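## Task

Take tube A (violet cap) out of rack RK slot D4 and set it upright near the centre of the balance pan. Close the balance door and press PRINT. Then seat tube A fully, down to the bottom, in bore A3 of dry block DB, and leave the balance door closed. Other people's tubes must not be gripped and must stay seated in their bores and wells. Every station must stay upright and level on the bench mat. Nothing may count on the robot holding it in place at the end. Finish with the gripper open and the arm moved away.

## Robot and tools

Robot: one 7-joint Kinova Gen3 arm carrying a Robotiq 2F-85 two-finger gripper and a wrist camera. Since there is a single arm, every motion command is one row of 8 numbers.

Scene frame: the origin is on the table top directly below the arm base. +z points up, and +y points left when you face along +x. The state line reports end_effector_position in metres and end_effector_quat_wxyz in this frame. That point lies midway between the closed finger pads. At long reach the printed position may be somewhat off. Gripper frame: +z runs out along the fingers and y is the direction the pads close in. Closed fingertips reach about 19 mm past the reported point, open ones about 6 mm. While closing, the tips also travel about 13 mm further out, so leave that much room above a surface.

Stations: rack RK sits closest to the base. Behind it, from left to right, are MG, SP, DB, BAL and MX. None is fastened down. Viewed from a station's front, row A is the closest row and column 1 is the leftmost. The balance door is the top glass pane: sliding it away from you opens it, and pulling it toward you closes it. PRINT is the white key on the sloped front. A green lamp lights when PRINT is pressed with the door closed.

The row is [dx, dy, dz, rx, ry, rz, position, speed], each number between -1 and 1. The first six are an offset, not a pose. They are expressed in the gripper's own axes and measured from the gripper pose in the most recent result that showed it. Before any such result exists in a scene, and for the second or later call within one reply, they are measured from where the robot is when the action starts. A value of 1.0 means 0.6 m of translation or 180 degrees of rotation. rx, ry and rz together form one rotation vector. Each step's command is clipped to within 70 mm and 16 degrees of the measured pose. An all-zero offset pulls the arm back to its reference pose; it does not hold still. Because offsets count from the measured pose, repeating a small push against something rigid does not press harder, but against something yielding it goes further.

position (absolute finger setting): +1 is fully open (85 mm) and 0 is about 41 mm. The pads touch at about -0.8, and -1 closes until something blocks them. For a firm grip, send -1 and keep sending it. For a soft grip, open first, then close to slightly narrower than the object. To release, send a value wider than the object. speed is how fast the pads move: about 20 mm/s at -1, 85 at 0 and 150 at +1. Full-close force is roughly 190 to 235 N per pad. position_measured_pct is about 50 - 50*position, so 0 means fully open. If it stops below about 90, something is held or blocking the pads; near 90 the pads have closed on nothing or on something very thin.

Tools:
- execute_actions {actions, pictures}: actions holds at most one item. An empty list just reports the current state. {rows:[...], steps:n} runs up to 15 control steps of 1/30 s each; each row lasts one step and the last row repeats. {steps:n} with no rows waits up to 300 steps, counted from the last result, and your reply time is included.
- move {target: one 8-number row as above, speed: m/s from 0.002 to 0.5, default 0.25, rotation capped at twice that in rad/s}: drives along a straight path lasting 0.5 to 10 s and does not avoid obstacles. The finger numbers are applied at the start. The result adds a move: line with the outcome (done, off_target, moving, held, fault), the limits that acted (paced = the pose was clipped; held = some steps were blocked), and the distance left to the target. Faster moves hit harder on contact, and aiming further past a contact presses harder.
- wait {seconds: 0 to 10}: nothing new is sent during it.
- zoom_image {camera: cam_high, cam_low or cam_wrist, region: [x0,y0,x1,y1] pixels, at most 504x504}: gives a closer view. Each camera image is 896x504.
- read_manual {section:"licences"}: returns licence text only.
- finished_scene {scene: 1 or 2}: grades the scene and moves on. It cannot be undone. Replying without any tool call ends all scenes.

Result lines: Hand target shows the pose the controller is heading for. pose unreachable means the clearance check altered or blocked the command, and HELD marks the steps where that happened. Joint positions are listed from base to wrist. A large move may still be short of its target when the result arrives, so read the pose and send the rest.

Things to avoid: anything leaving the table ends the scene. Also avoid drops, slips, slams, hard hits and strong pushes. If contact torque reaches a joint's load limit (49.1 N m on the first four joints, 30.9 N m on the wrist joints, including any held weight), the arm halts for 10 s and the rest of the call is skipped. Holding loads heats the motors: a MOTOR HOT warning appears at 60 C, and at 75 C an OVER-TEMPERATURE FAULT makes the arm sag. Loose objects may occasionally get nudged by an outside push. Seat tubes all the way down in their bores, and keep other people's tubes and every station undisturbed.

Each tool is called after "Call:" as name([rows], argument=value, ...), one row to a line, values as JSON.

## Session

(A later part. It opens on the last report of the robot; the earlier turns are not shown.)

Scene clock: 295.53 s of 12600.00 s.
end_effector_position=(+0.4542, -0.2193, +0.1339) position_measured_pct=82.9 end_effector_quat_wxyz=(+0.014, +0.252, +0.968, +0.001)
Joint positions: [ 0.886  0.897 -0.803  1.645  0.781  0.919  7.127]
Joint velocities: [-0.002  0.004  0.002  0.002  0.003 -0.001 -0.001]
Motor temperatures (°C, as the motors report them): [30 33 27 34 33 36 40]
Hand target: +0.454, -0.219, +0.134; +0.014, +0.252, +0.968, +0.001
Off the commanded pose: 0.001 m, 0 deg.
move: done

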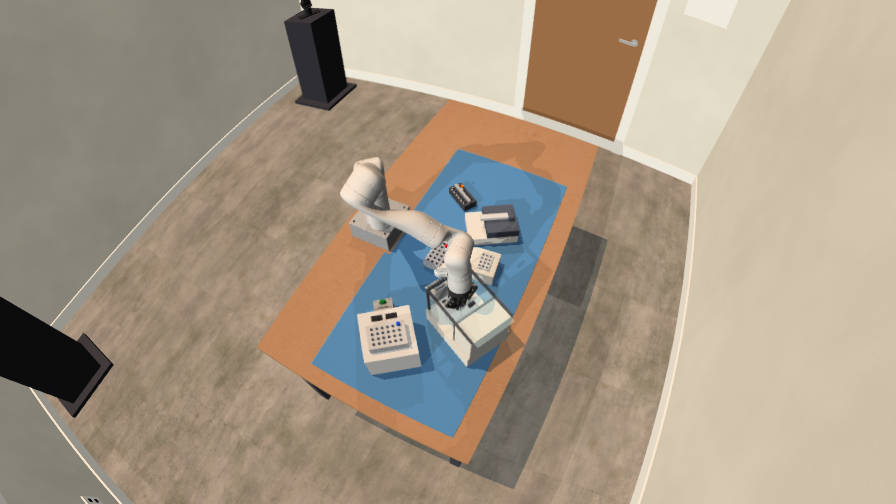

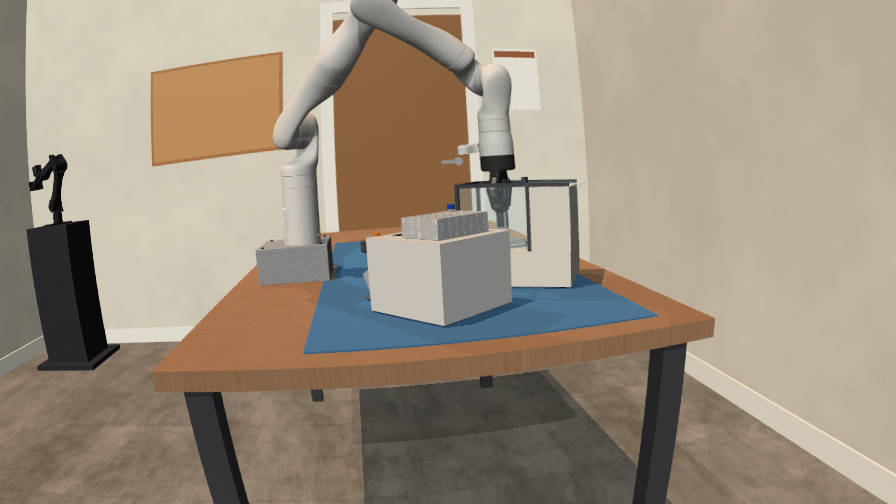

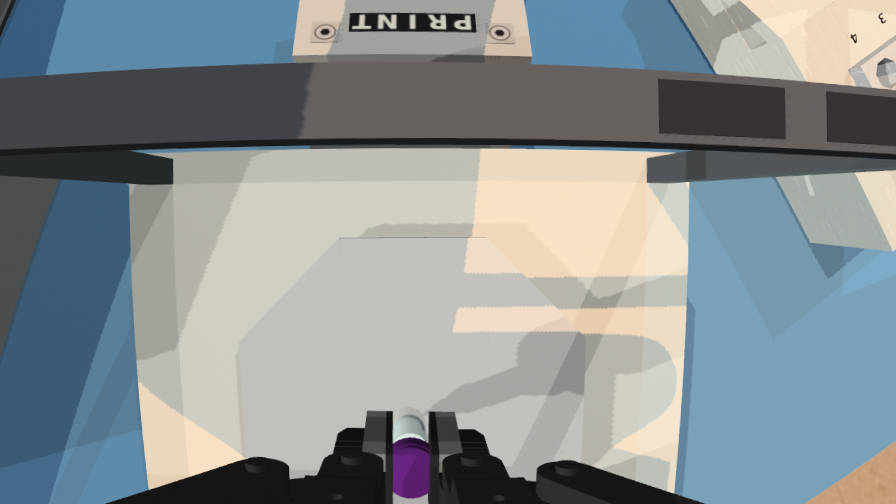

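Call:
move(target=[0, 0, 0.04, 0, 0, 0, -1, 0], speed=0.012)

Call:
zoom_image(camera="cam_low", region=[420, 100, 620, 300])

Scene clock: 304.20 s of 12600.00 s.
end_effector_position=(+0.4630, -0.2222, +0.1276) position_measured_pct=82.9 end_effector_quat_wxyz=(+0.028, +0.251, +0.968, -0.005)
Joint positions: [ 0.874  0.906 -0.79   1.649  0.817  0.885  7.098]
Joint velocities: [ 0.     0.001 -0.001 -0.001  0.004  0.001 -0.004]
Motor temperatures (°C, as the motors report them): [30 33 27 34 33 36 40]
Hand target: +0.455, -0.219, +0.110; +0.014, +0.252, +0.968, +0.001
Off the commanded pose: 0.020 m, 2 deg.
move: off_target

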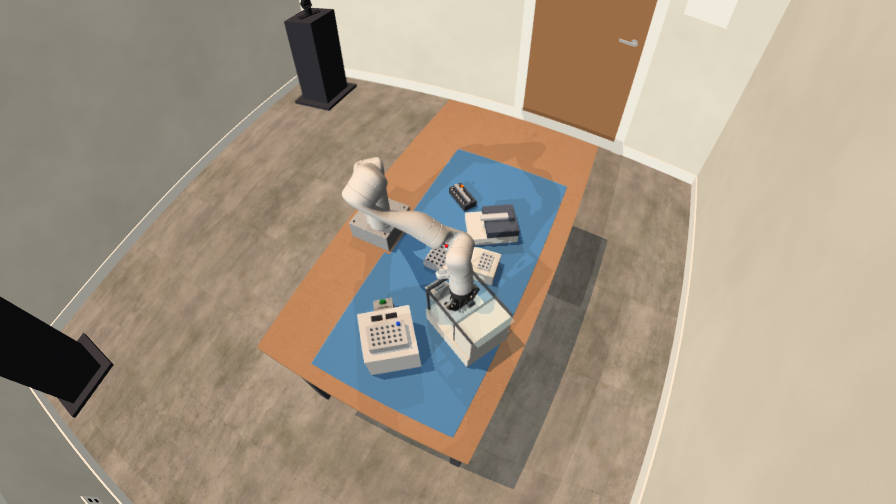

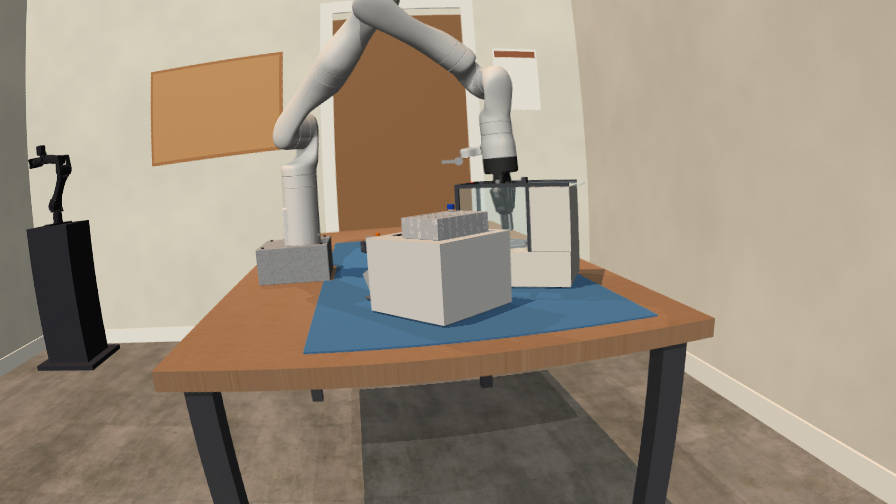

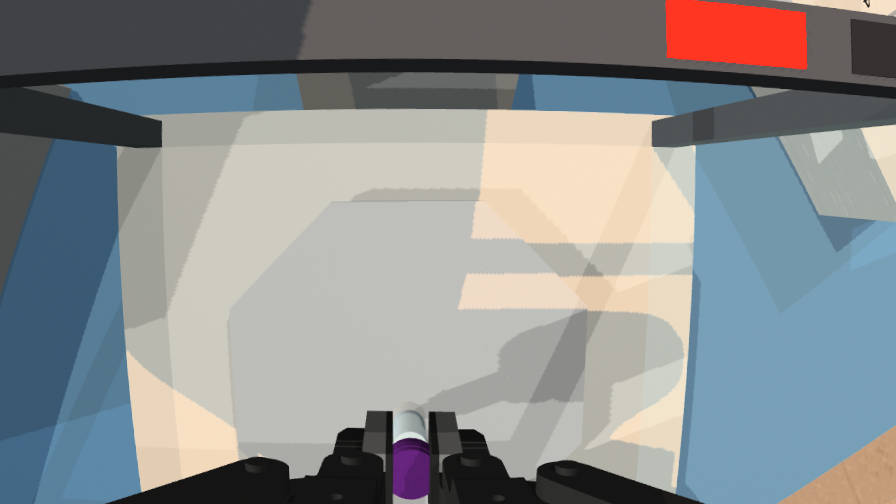

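Region (420, 100, 620, 300) of cam_low's 896x504 image, scaled by 2.520, with more detail than that image has.

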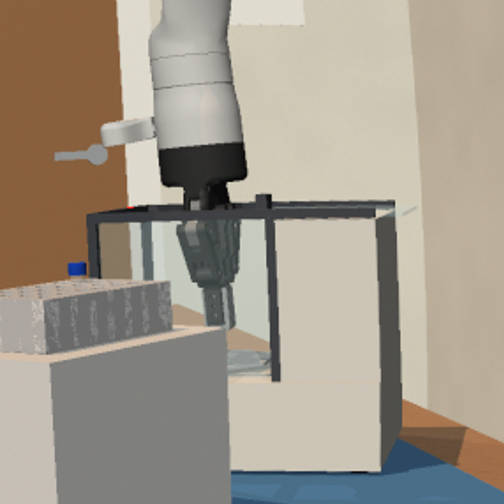

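Call:
move(target=[0.014, -0.002, -0.01, -0.0014, 0.0096, 0.0007, -1, 0], speed=0.015)

Scene clock: 324.20 s of 12600.00 s.
end_effector_position=(+0.4548, -0.2190, +0.1330) position_measured_pct=82.9 end_effector_quat_wxyz=(+0.014, +0.252, +0.968, +0.001)
Joint positions: [ 0.886  0.901 -0.805  1.643  0.784  0.92   7.123]
Joint velocities: [ 0.002 -0.001 -0.001 -0.001 -0.003  0.002  0.001]
Motor temperatures (°C, as the motors report them): [30 33 27 34 33 36 40]
Hand target: +0.455, -0.219, +0.133; +0.014, +0.252, +0.968, +0.001
Off the commanded pose: 0.000 m, 0 deg.
move: done

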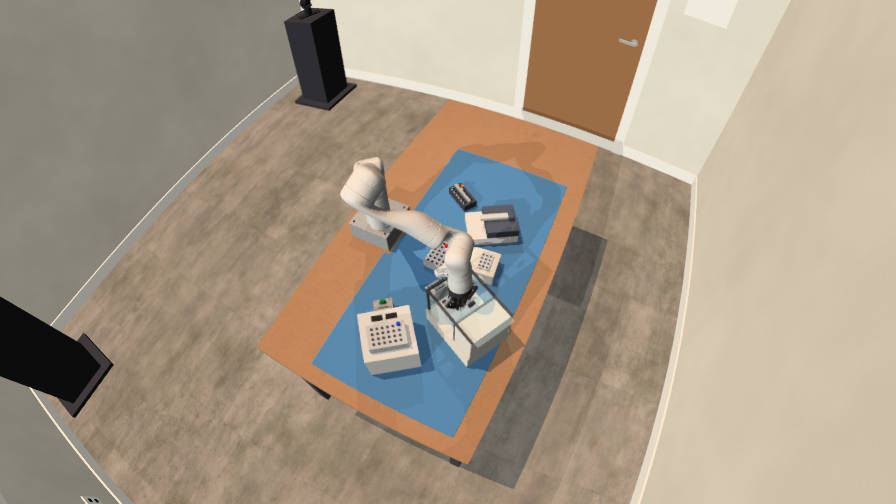

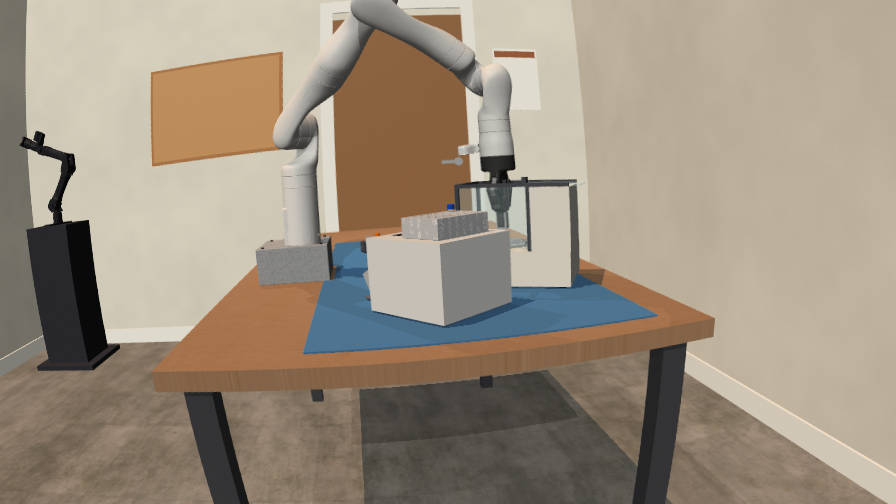

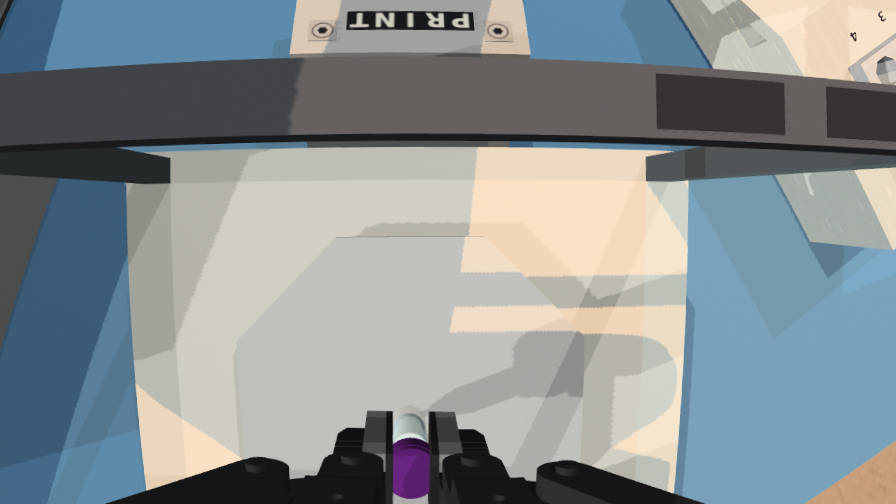

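Call:
move(target=[0, 0, 0.004, 0, 0, 0, -1, 0], speed=0.005)

Scene clock: 328.27 s of 12600.00 s.
end_effector_position=(+0.4549, -0.2191, +0.1307) position_measured_pct=82.9 end_effector_quat_wxyz=(+0.014, +0.252, +0.968, +0.001)
Joint positions: [ 0.884  0.904 -0.802  1.644  0.788  0.916  7.121]
Joint velocities: [-0.     0.001  0.001  0.002  0.001  0.     0.001]
Motor temperatures (°C, as the motors report them): [30 33 27 34 33 36 40]
Hand target: +0.455, -0.219, +0.131; +0.014, +0.252, +0.968, +0.001
Off the commanded pose: 0.000 m, 0 deg.
move: done

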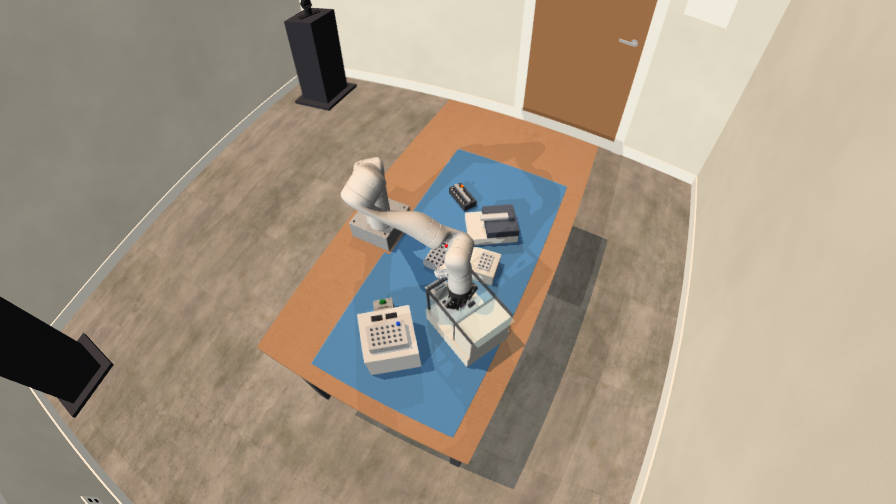

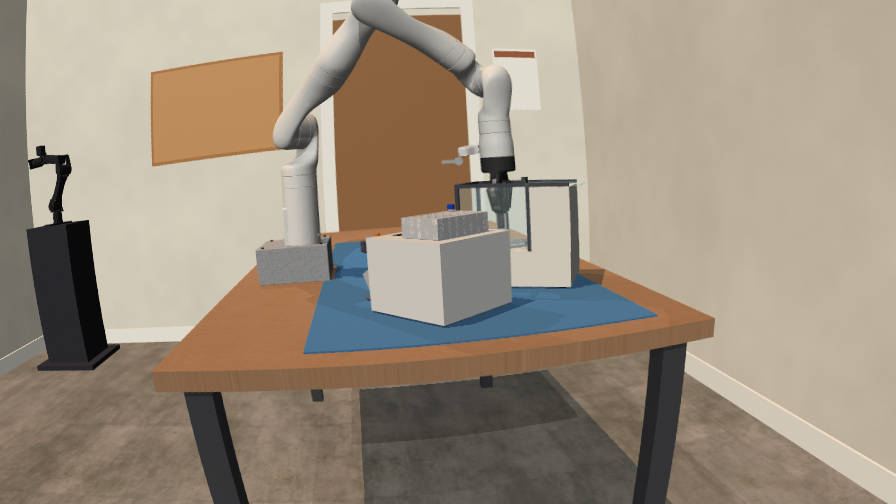

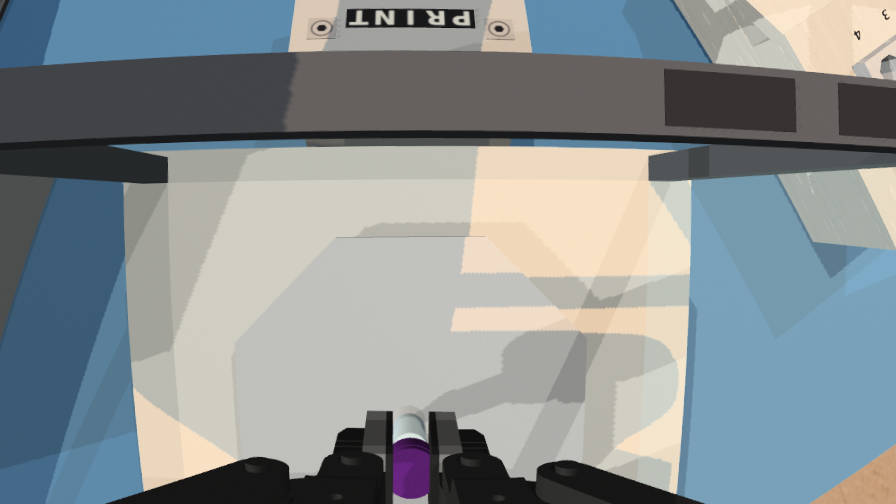

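Call:
move(target=[0, 0, 0.003, 0, 0, 0, -1, 0], speed=0.004)

Scene clock: 331.00 s of 12600.00 s.
end_effector_position=(+0.4553, -0.2192, +0.1297) position_measured_pct=82.9 end_effector_quat_wxyz=(+0.015, +0.252, +0.968, +0.001)
Joint positions: [ 0.883  0.906 -0.801  1.645  0.79   0.913  7.119]
Joint velocities: [-0.     0.    -0.002 -0.     0.001 -0.    -0.   ]
Motor temperatures (°C, as the motors report them): [30 33 27 34 33 36 40]
Hand target: +0.455, -0.219, +0.129; +0.014, +0.252, +0.968, +0.001
Off the commanded pose: 0.001 m, 0 deg.
move: done

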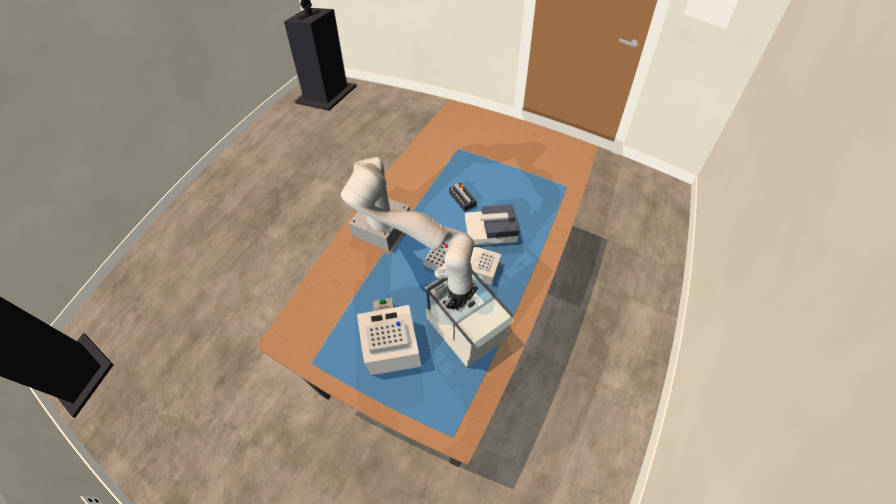

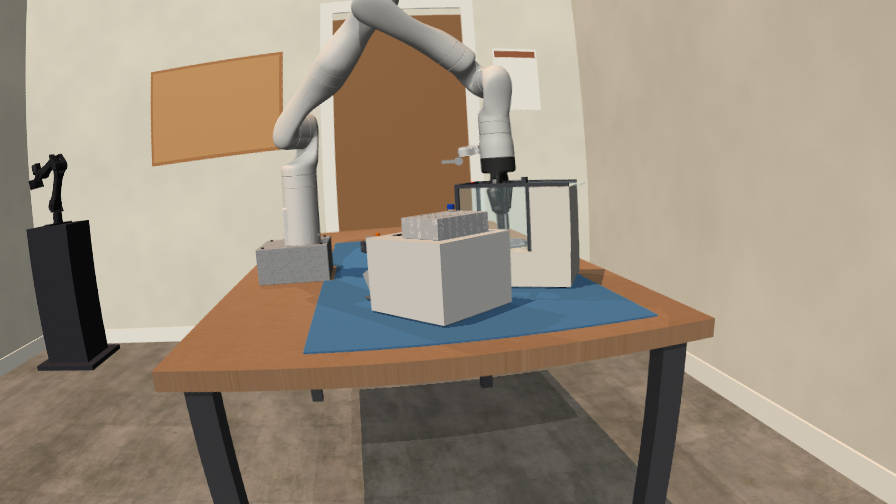

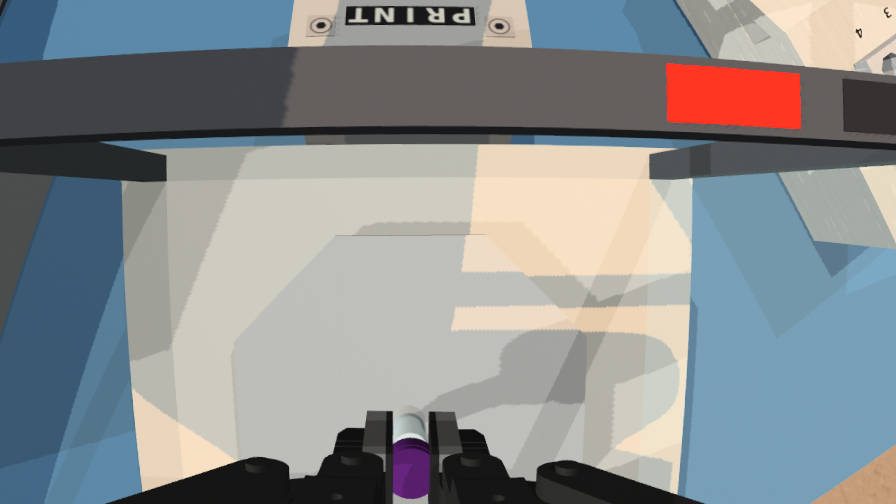

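Contact. Release gently.

Call:
execute_actions([
  {"rows": [[0,0,-0.001,0,0,0,-0.5,-0.6]], "steps": 15},
])

Scene clock: 333.60 s of 12600.00 s.
end_effector_position=(+0.4553, -0.2192, +0.1303) position_measured_pct=75.0 end_effector_quat_wxyz=(+0.015, +0.252, +0.968, +0.001)
Joint positions: [ 0.884  0.905 -0.801  1.645  0.789  0.914  7.119]
Joint velocities: [ 0.     0.    -0.     0.001 -0.001 -0.002 -0.001]
Motor temperatures (°C, as the motors report them): [30 33 27 34 33 36 40]
Hand target: +0.455, -0.219, +0.130; +0.015, +0.252, +0.968, +0.001
Off the commanded pose: 0.000 m, 0 deg.
Steps of this call (steps 1 to 63: nothing new was sent; steps 64 to 78: all 15 steps of this action). Readings (end_effector_position | what the end effector reports):
64: (+0.4553, -0.2192, +0.1298) | position_measured_pct=82.9
65: (+0.4554, -0.2193, +0.1302) | position_measured_pct=82.9
67: (+0.4554, -0.2192, +0.1303) | position_measured_pct=80.2
71: (+0.4553, -0.2192, +0.1303) | position_measured_pct=75.8
78: the state above

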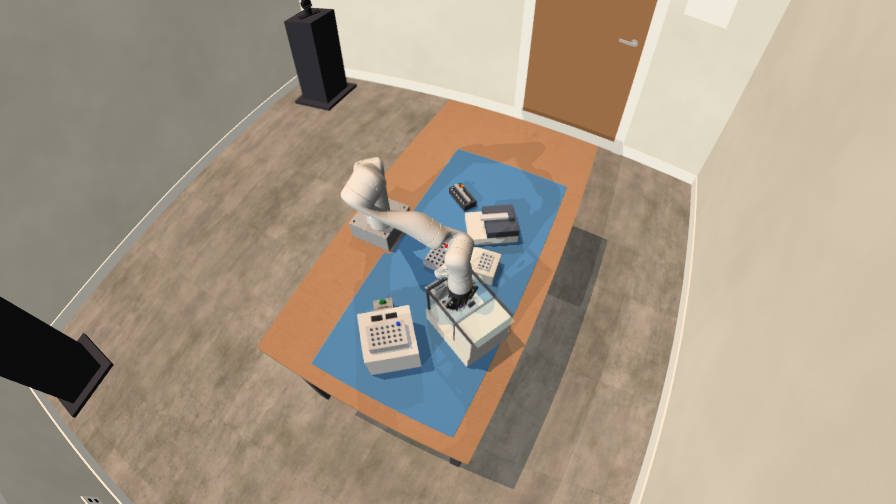

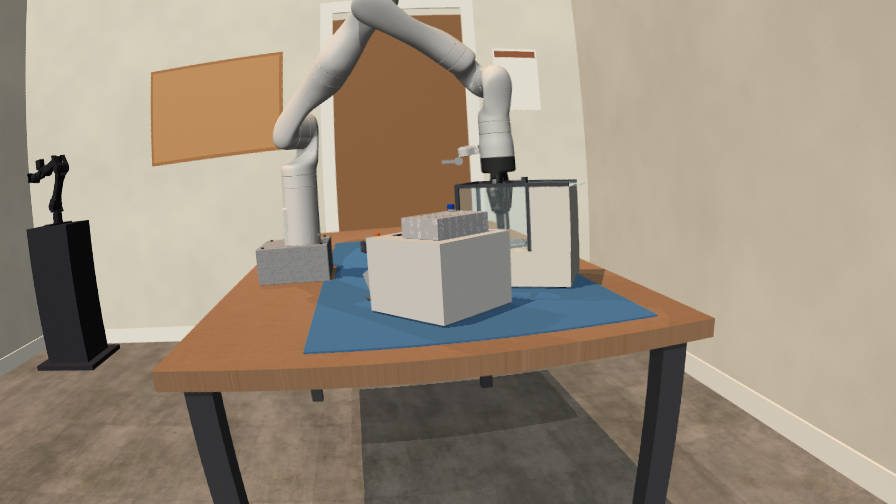

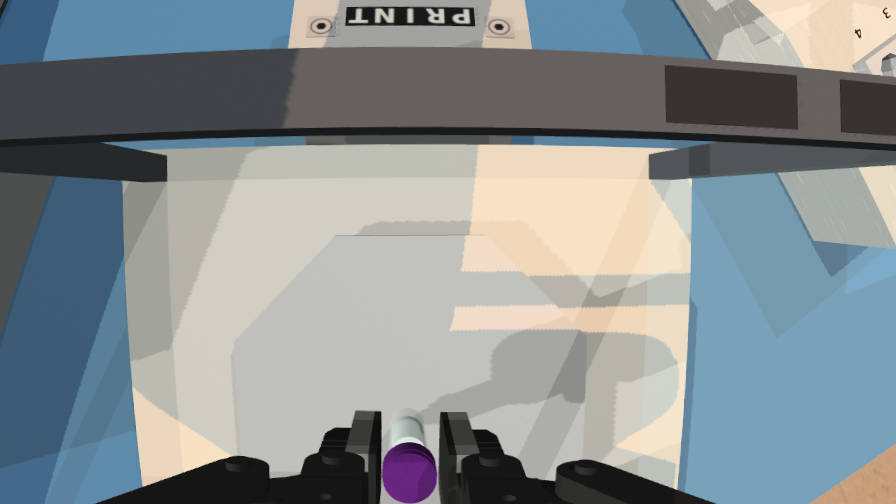

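Call:
move(target=[0, 0, -0.22, 0, 0, 0, -0.5, 0], speed=0.12)

Scene clock: 342.87 s of 12600.00 s.
end_effector_position=(+0.4511, -0.2182, +0.2619) position_measured_pct=75.0 end_effector_quat_wxyz=(+0.015, +0.252, +0.968, +0.001)
Joint positions: [ 0.952  0.716 -0.93   1.524  0.606  1.18   7.257]
Joint velocities: [ 0.001 -0.002 -0.001 -0.001 -0.001  0.004  0.001]
Motor temperatures (°C, as the motors report them): [30 33 27 34 33 36 40]
Hand target: +0.451, -0.218, +0.262; +0.015, +0.252, +0.968, +0.001
Off the commanded pose: 0.000 m, 0 deg.
move: done

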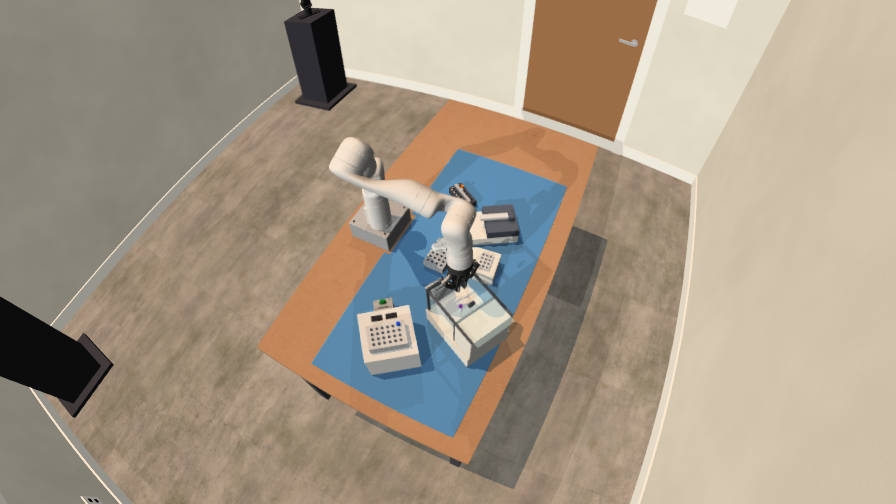

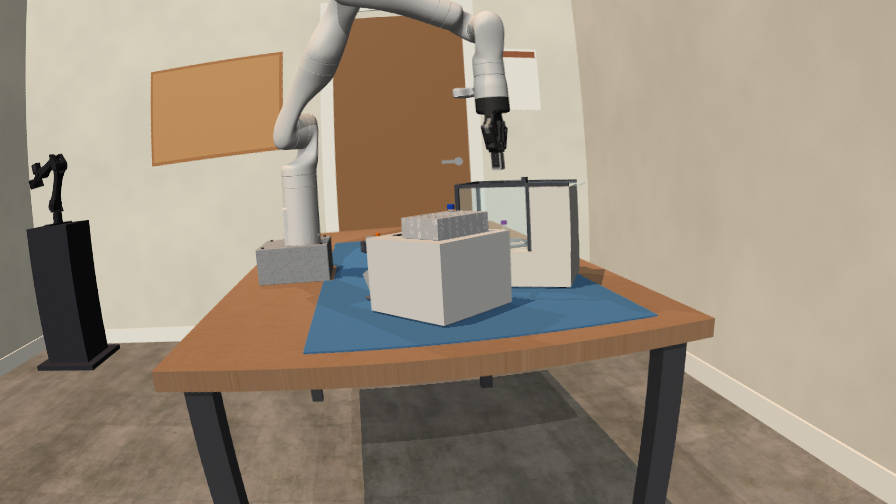

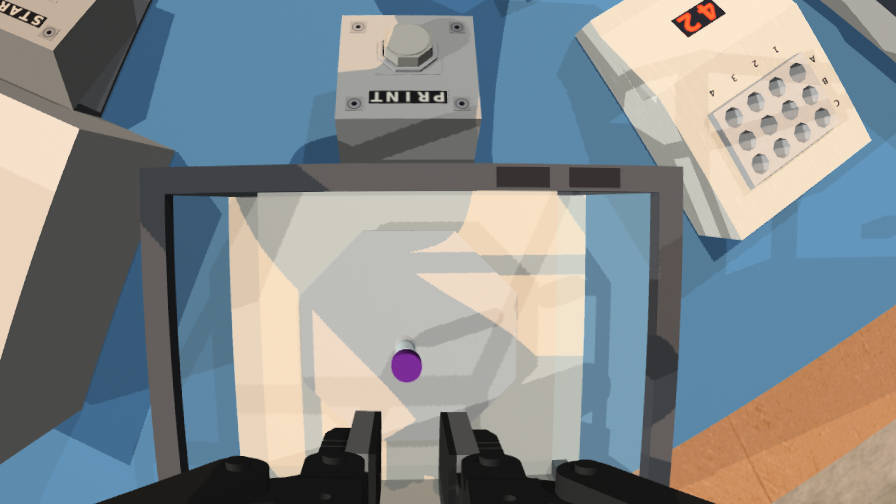

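Call:
move(target=[-0.094, 0.0035, 0, 0, 0, 0.5, -0.35, 0], speed=0.2)

Scene clock: 357.13 s of 12600.00 s.
end_effector_position=(+0.5014, -0.2438, +0.2637) position_measured_pct=67.5 end_effector_quat_wxyz=(+0.009, +0.862, +0.506, +0.012)
Joint positions: [ 0.704  0.723 -0.532  1.304  0.367  1.183  5.92 ]
Joint velocities: [-0.003  0.001 -0.001 -0.    -0.     0.    -0.006]
Motor temperatures (°C, as the motors report them): [30 33 27 34 33 36 40]
Hand target: +0.501, -0.244, +0.264; +0.009, +0.863, +0.506, +0.011
Off the commanded pose: 0.000 m, 0 deg.
move: done

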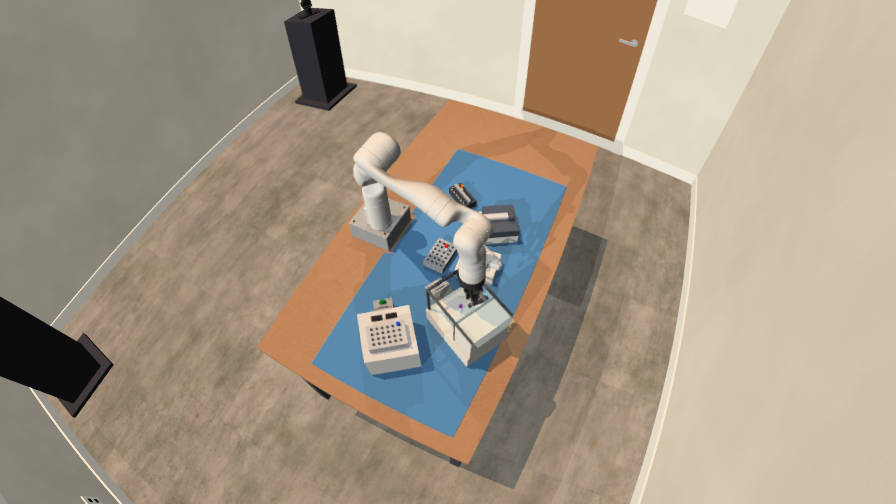

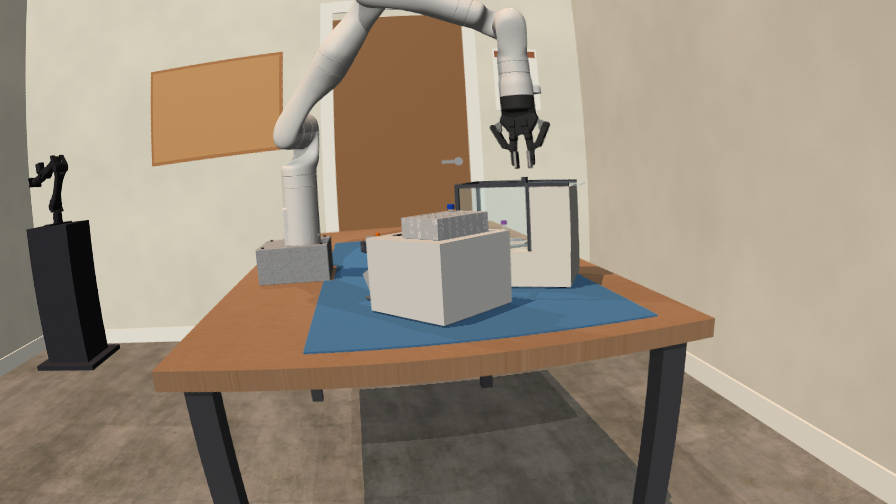

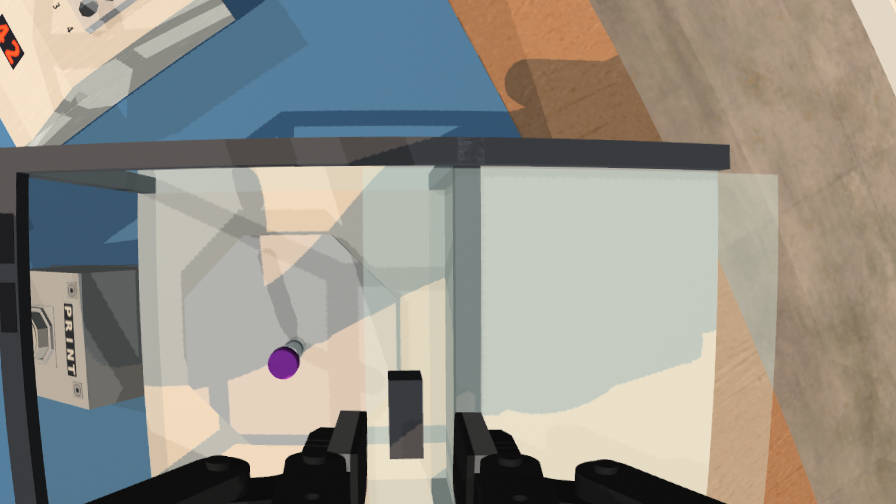

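Call:
move(target=[0, 0, 0.044, 0, 0, 0, -0.35, 0], speed=0.06)

Call:
move(target=[0, -0.17, 0, 0, 0, 0, -0.35, 0], speed=0.05)

Scene clock: 364.53 s of 12600.00 s.
end_effector_position=(+0.5022, -0.2440, +0.2375) position_measured_pct=67.5 end_effector_quat_wxyz=(+0.009, +0.863, +0.506, +0.012)
Joint positions: [ 0.701  0.753 -0.523  1.339  0.384  1.122  5.906]
Joint velocities: [-0.     0.002  0.001  0.001  0.001 -0.001  0.   ]
Motor temperatures (°C, as the motors report them): [30 33 27 34 33 36 40]
Hand target: +0.502, -0.244, +0.237; +0.009, +0.862, +0.506, +0.011
Off the commanded pose: 0.000 m, 0 deg.
move: done

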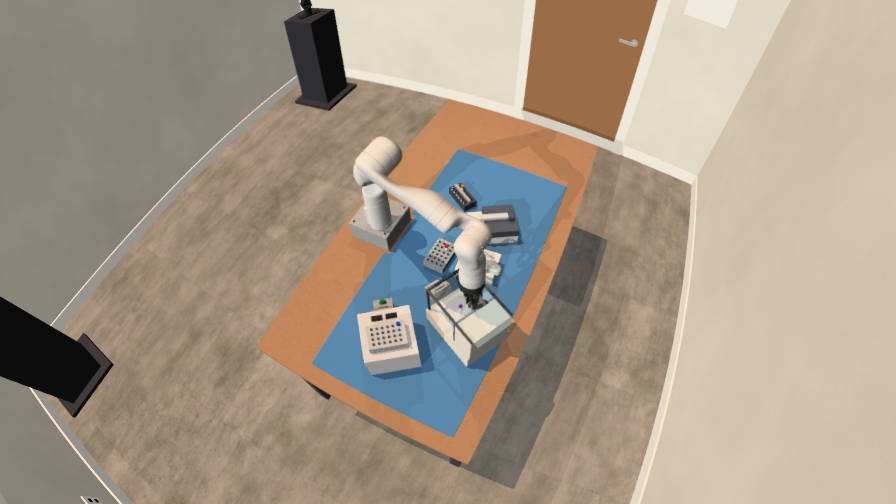

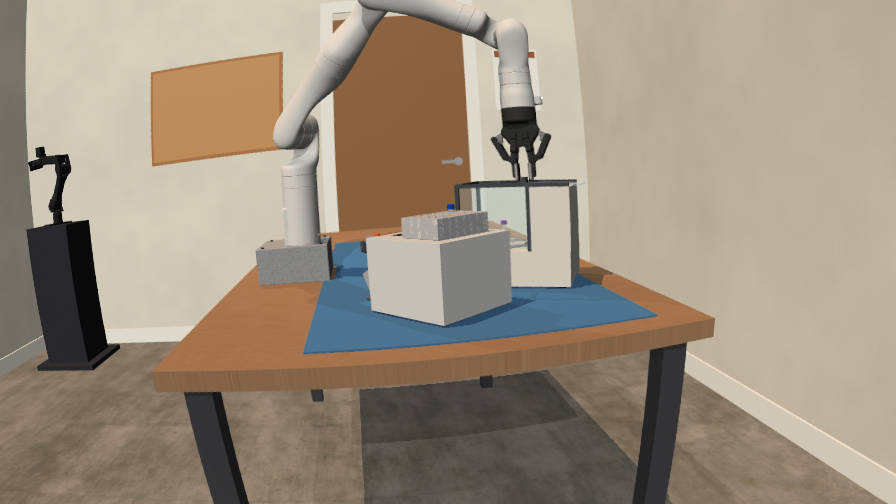

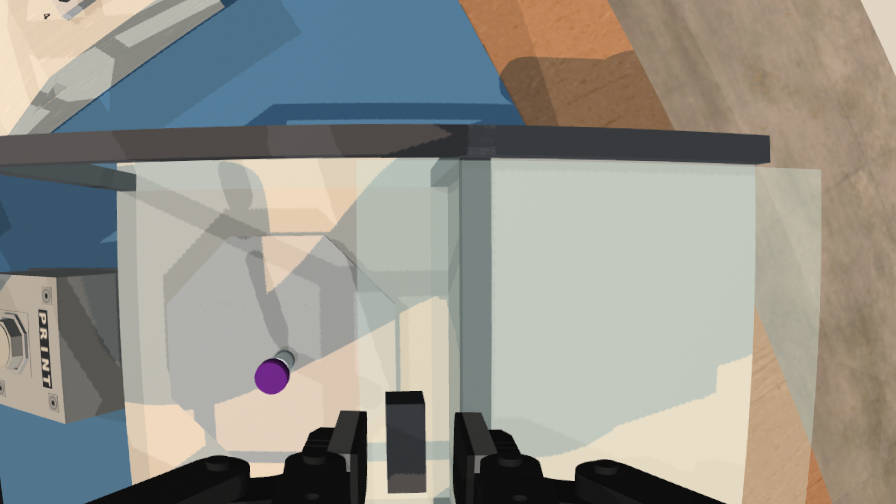

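Scene clock: 366.90 s of 12600.00 s.
end_effector_position=(+0.4138, -0.1952, +0.2347) position_measured_pct=67.5 end_effector_quat_wxyz=(+0.010, +0.863, +0.505, +0.012)
Joint positions: [ 0.774  0.56  -0.559  1.728  0.356  0.926  5.841]
Joint velocities: [ 0.002 -0.003 -0.001  0.005 -0.001 -0.003 -0.   ]
Motor temperatures (°C, as the motors report them): [30 33 27 34 33 36 40]
Hand target: +0.413, -0.195, +0.234; +0.010, +0.863, +0.506, +0.011
Off the commanded pose: 0.001 m, 0 deg.
move: done

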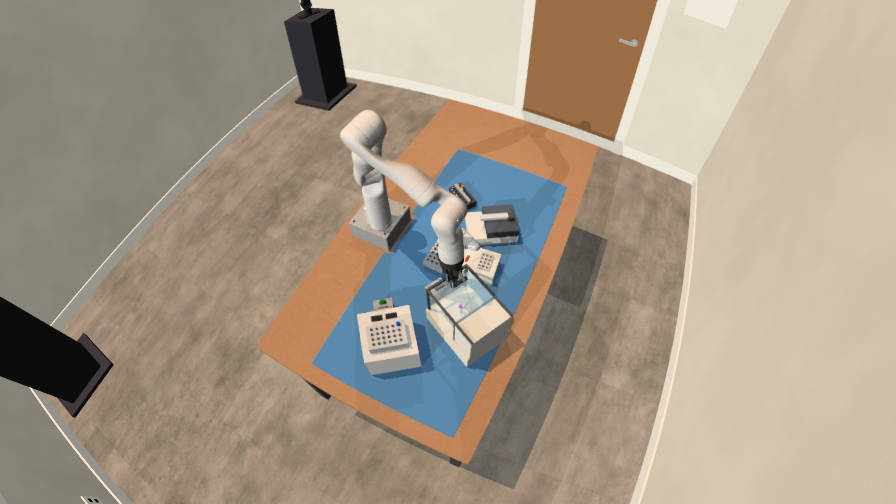

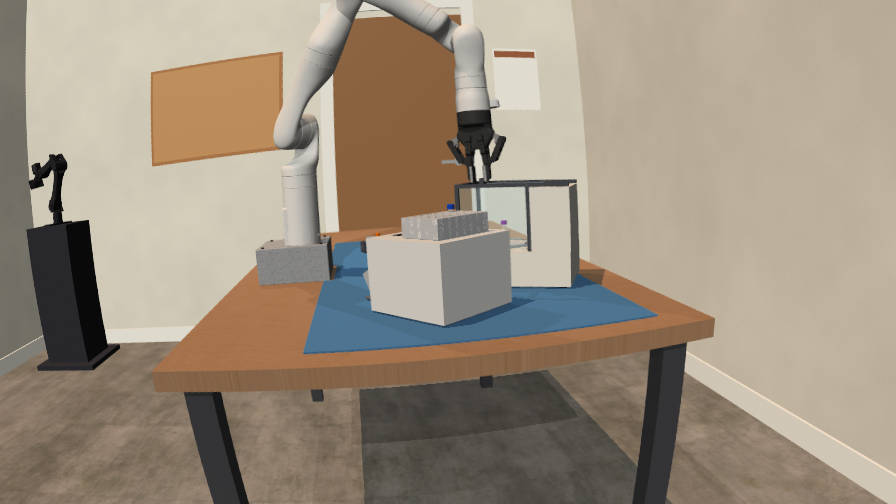

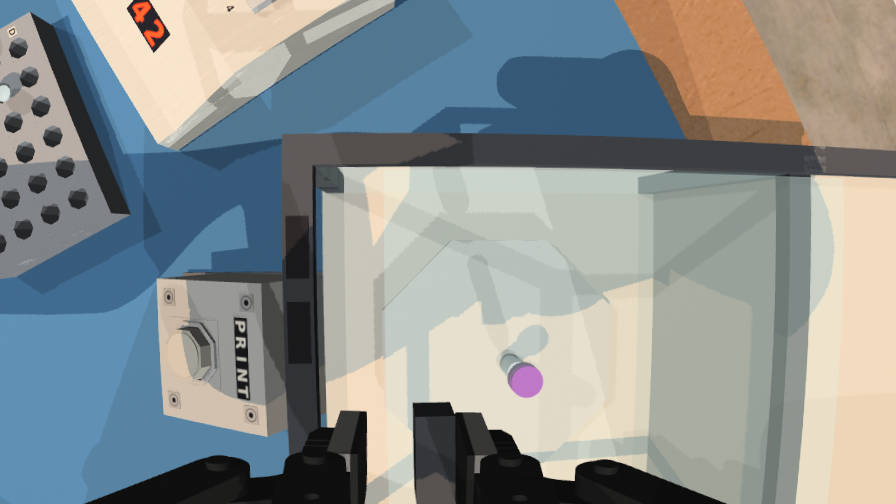

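Call:
move(target=[0, -0.032, -0.005, 0, 0, 0, -0.35, 0], speed=0.02)

Scene clock: 371.93 s of 12600.00 s.
end_effector_position=(+0.3977, -0.1864, +0.2371) position_measured_pct=67.5 end_effector_quat_wxyz=(+0.011, +0.863, +0.505, +0.013)
Joint positions: [ 0.788  0.521 -0.568  1.789  0.346  0.9    5.836]
Joint velocities: [ 0.001 -0.004 -0.001  0.002 -0.    -0.    -0.   ]
Motor temperatures (°C, as the motors report them): [30 33 27 34 33 36 40]
Hand target: +0.397, -0.186, +0.237; +0.010, +0.863, +0.505, +0.012
Off the commanded pose: 0.001 m, 0 deg.
move: done

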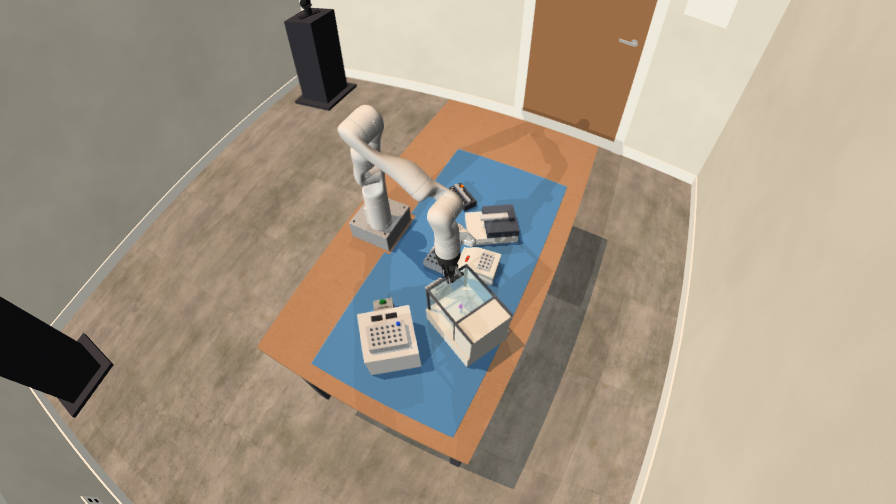

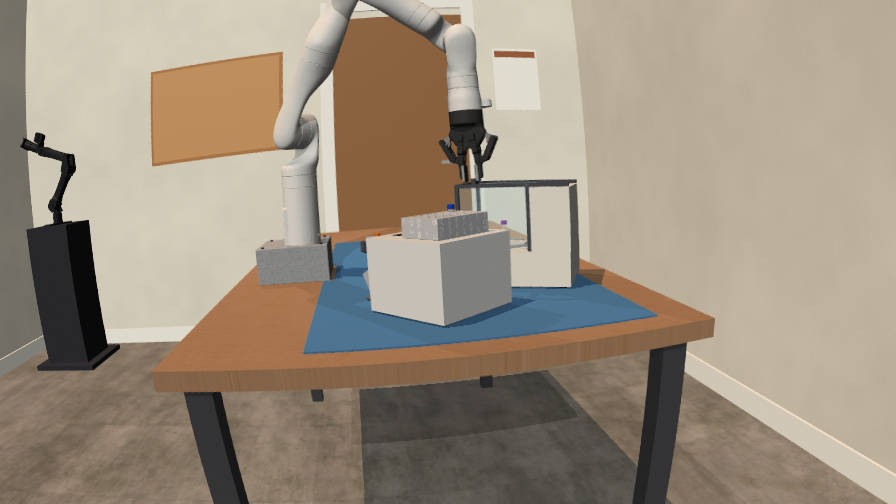

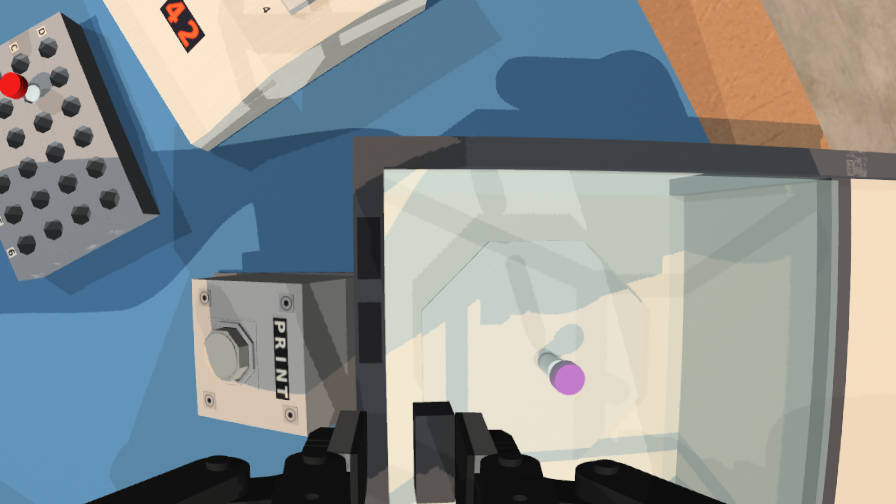

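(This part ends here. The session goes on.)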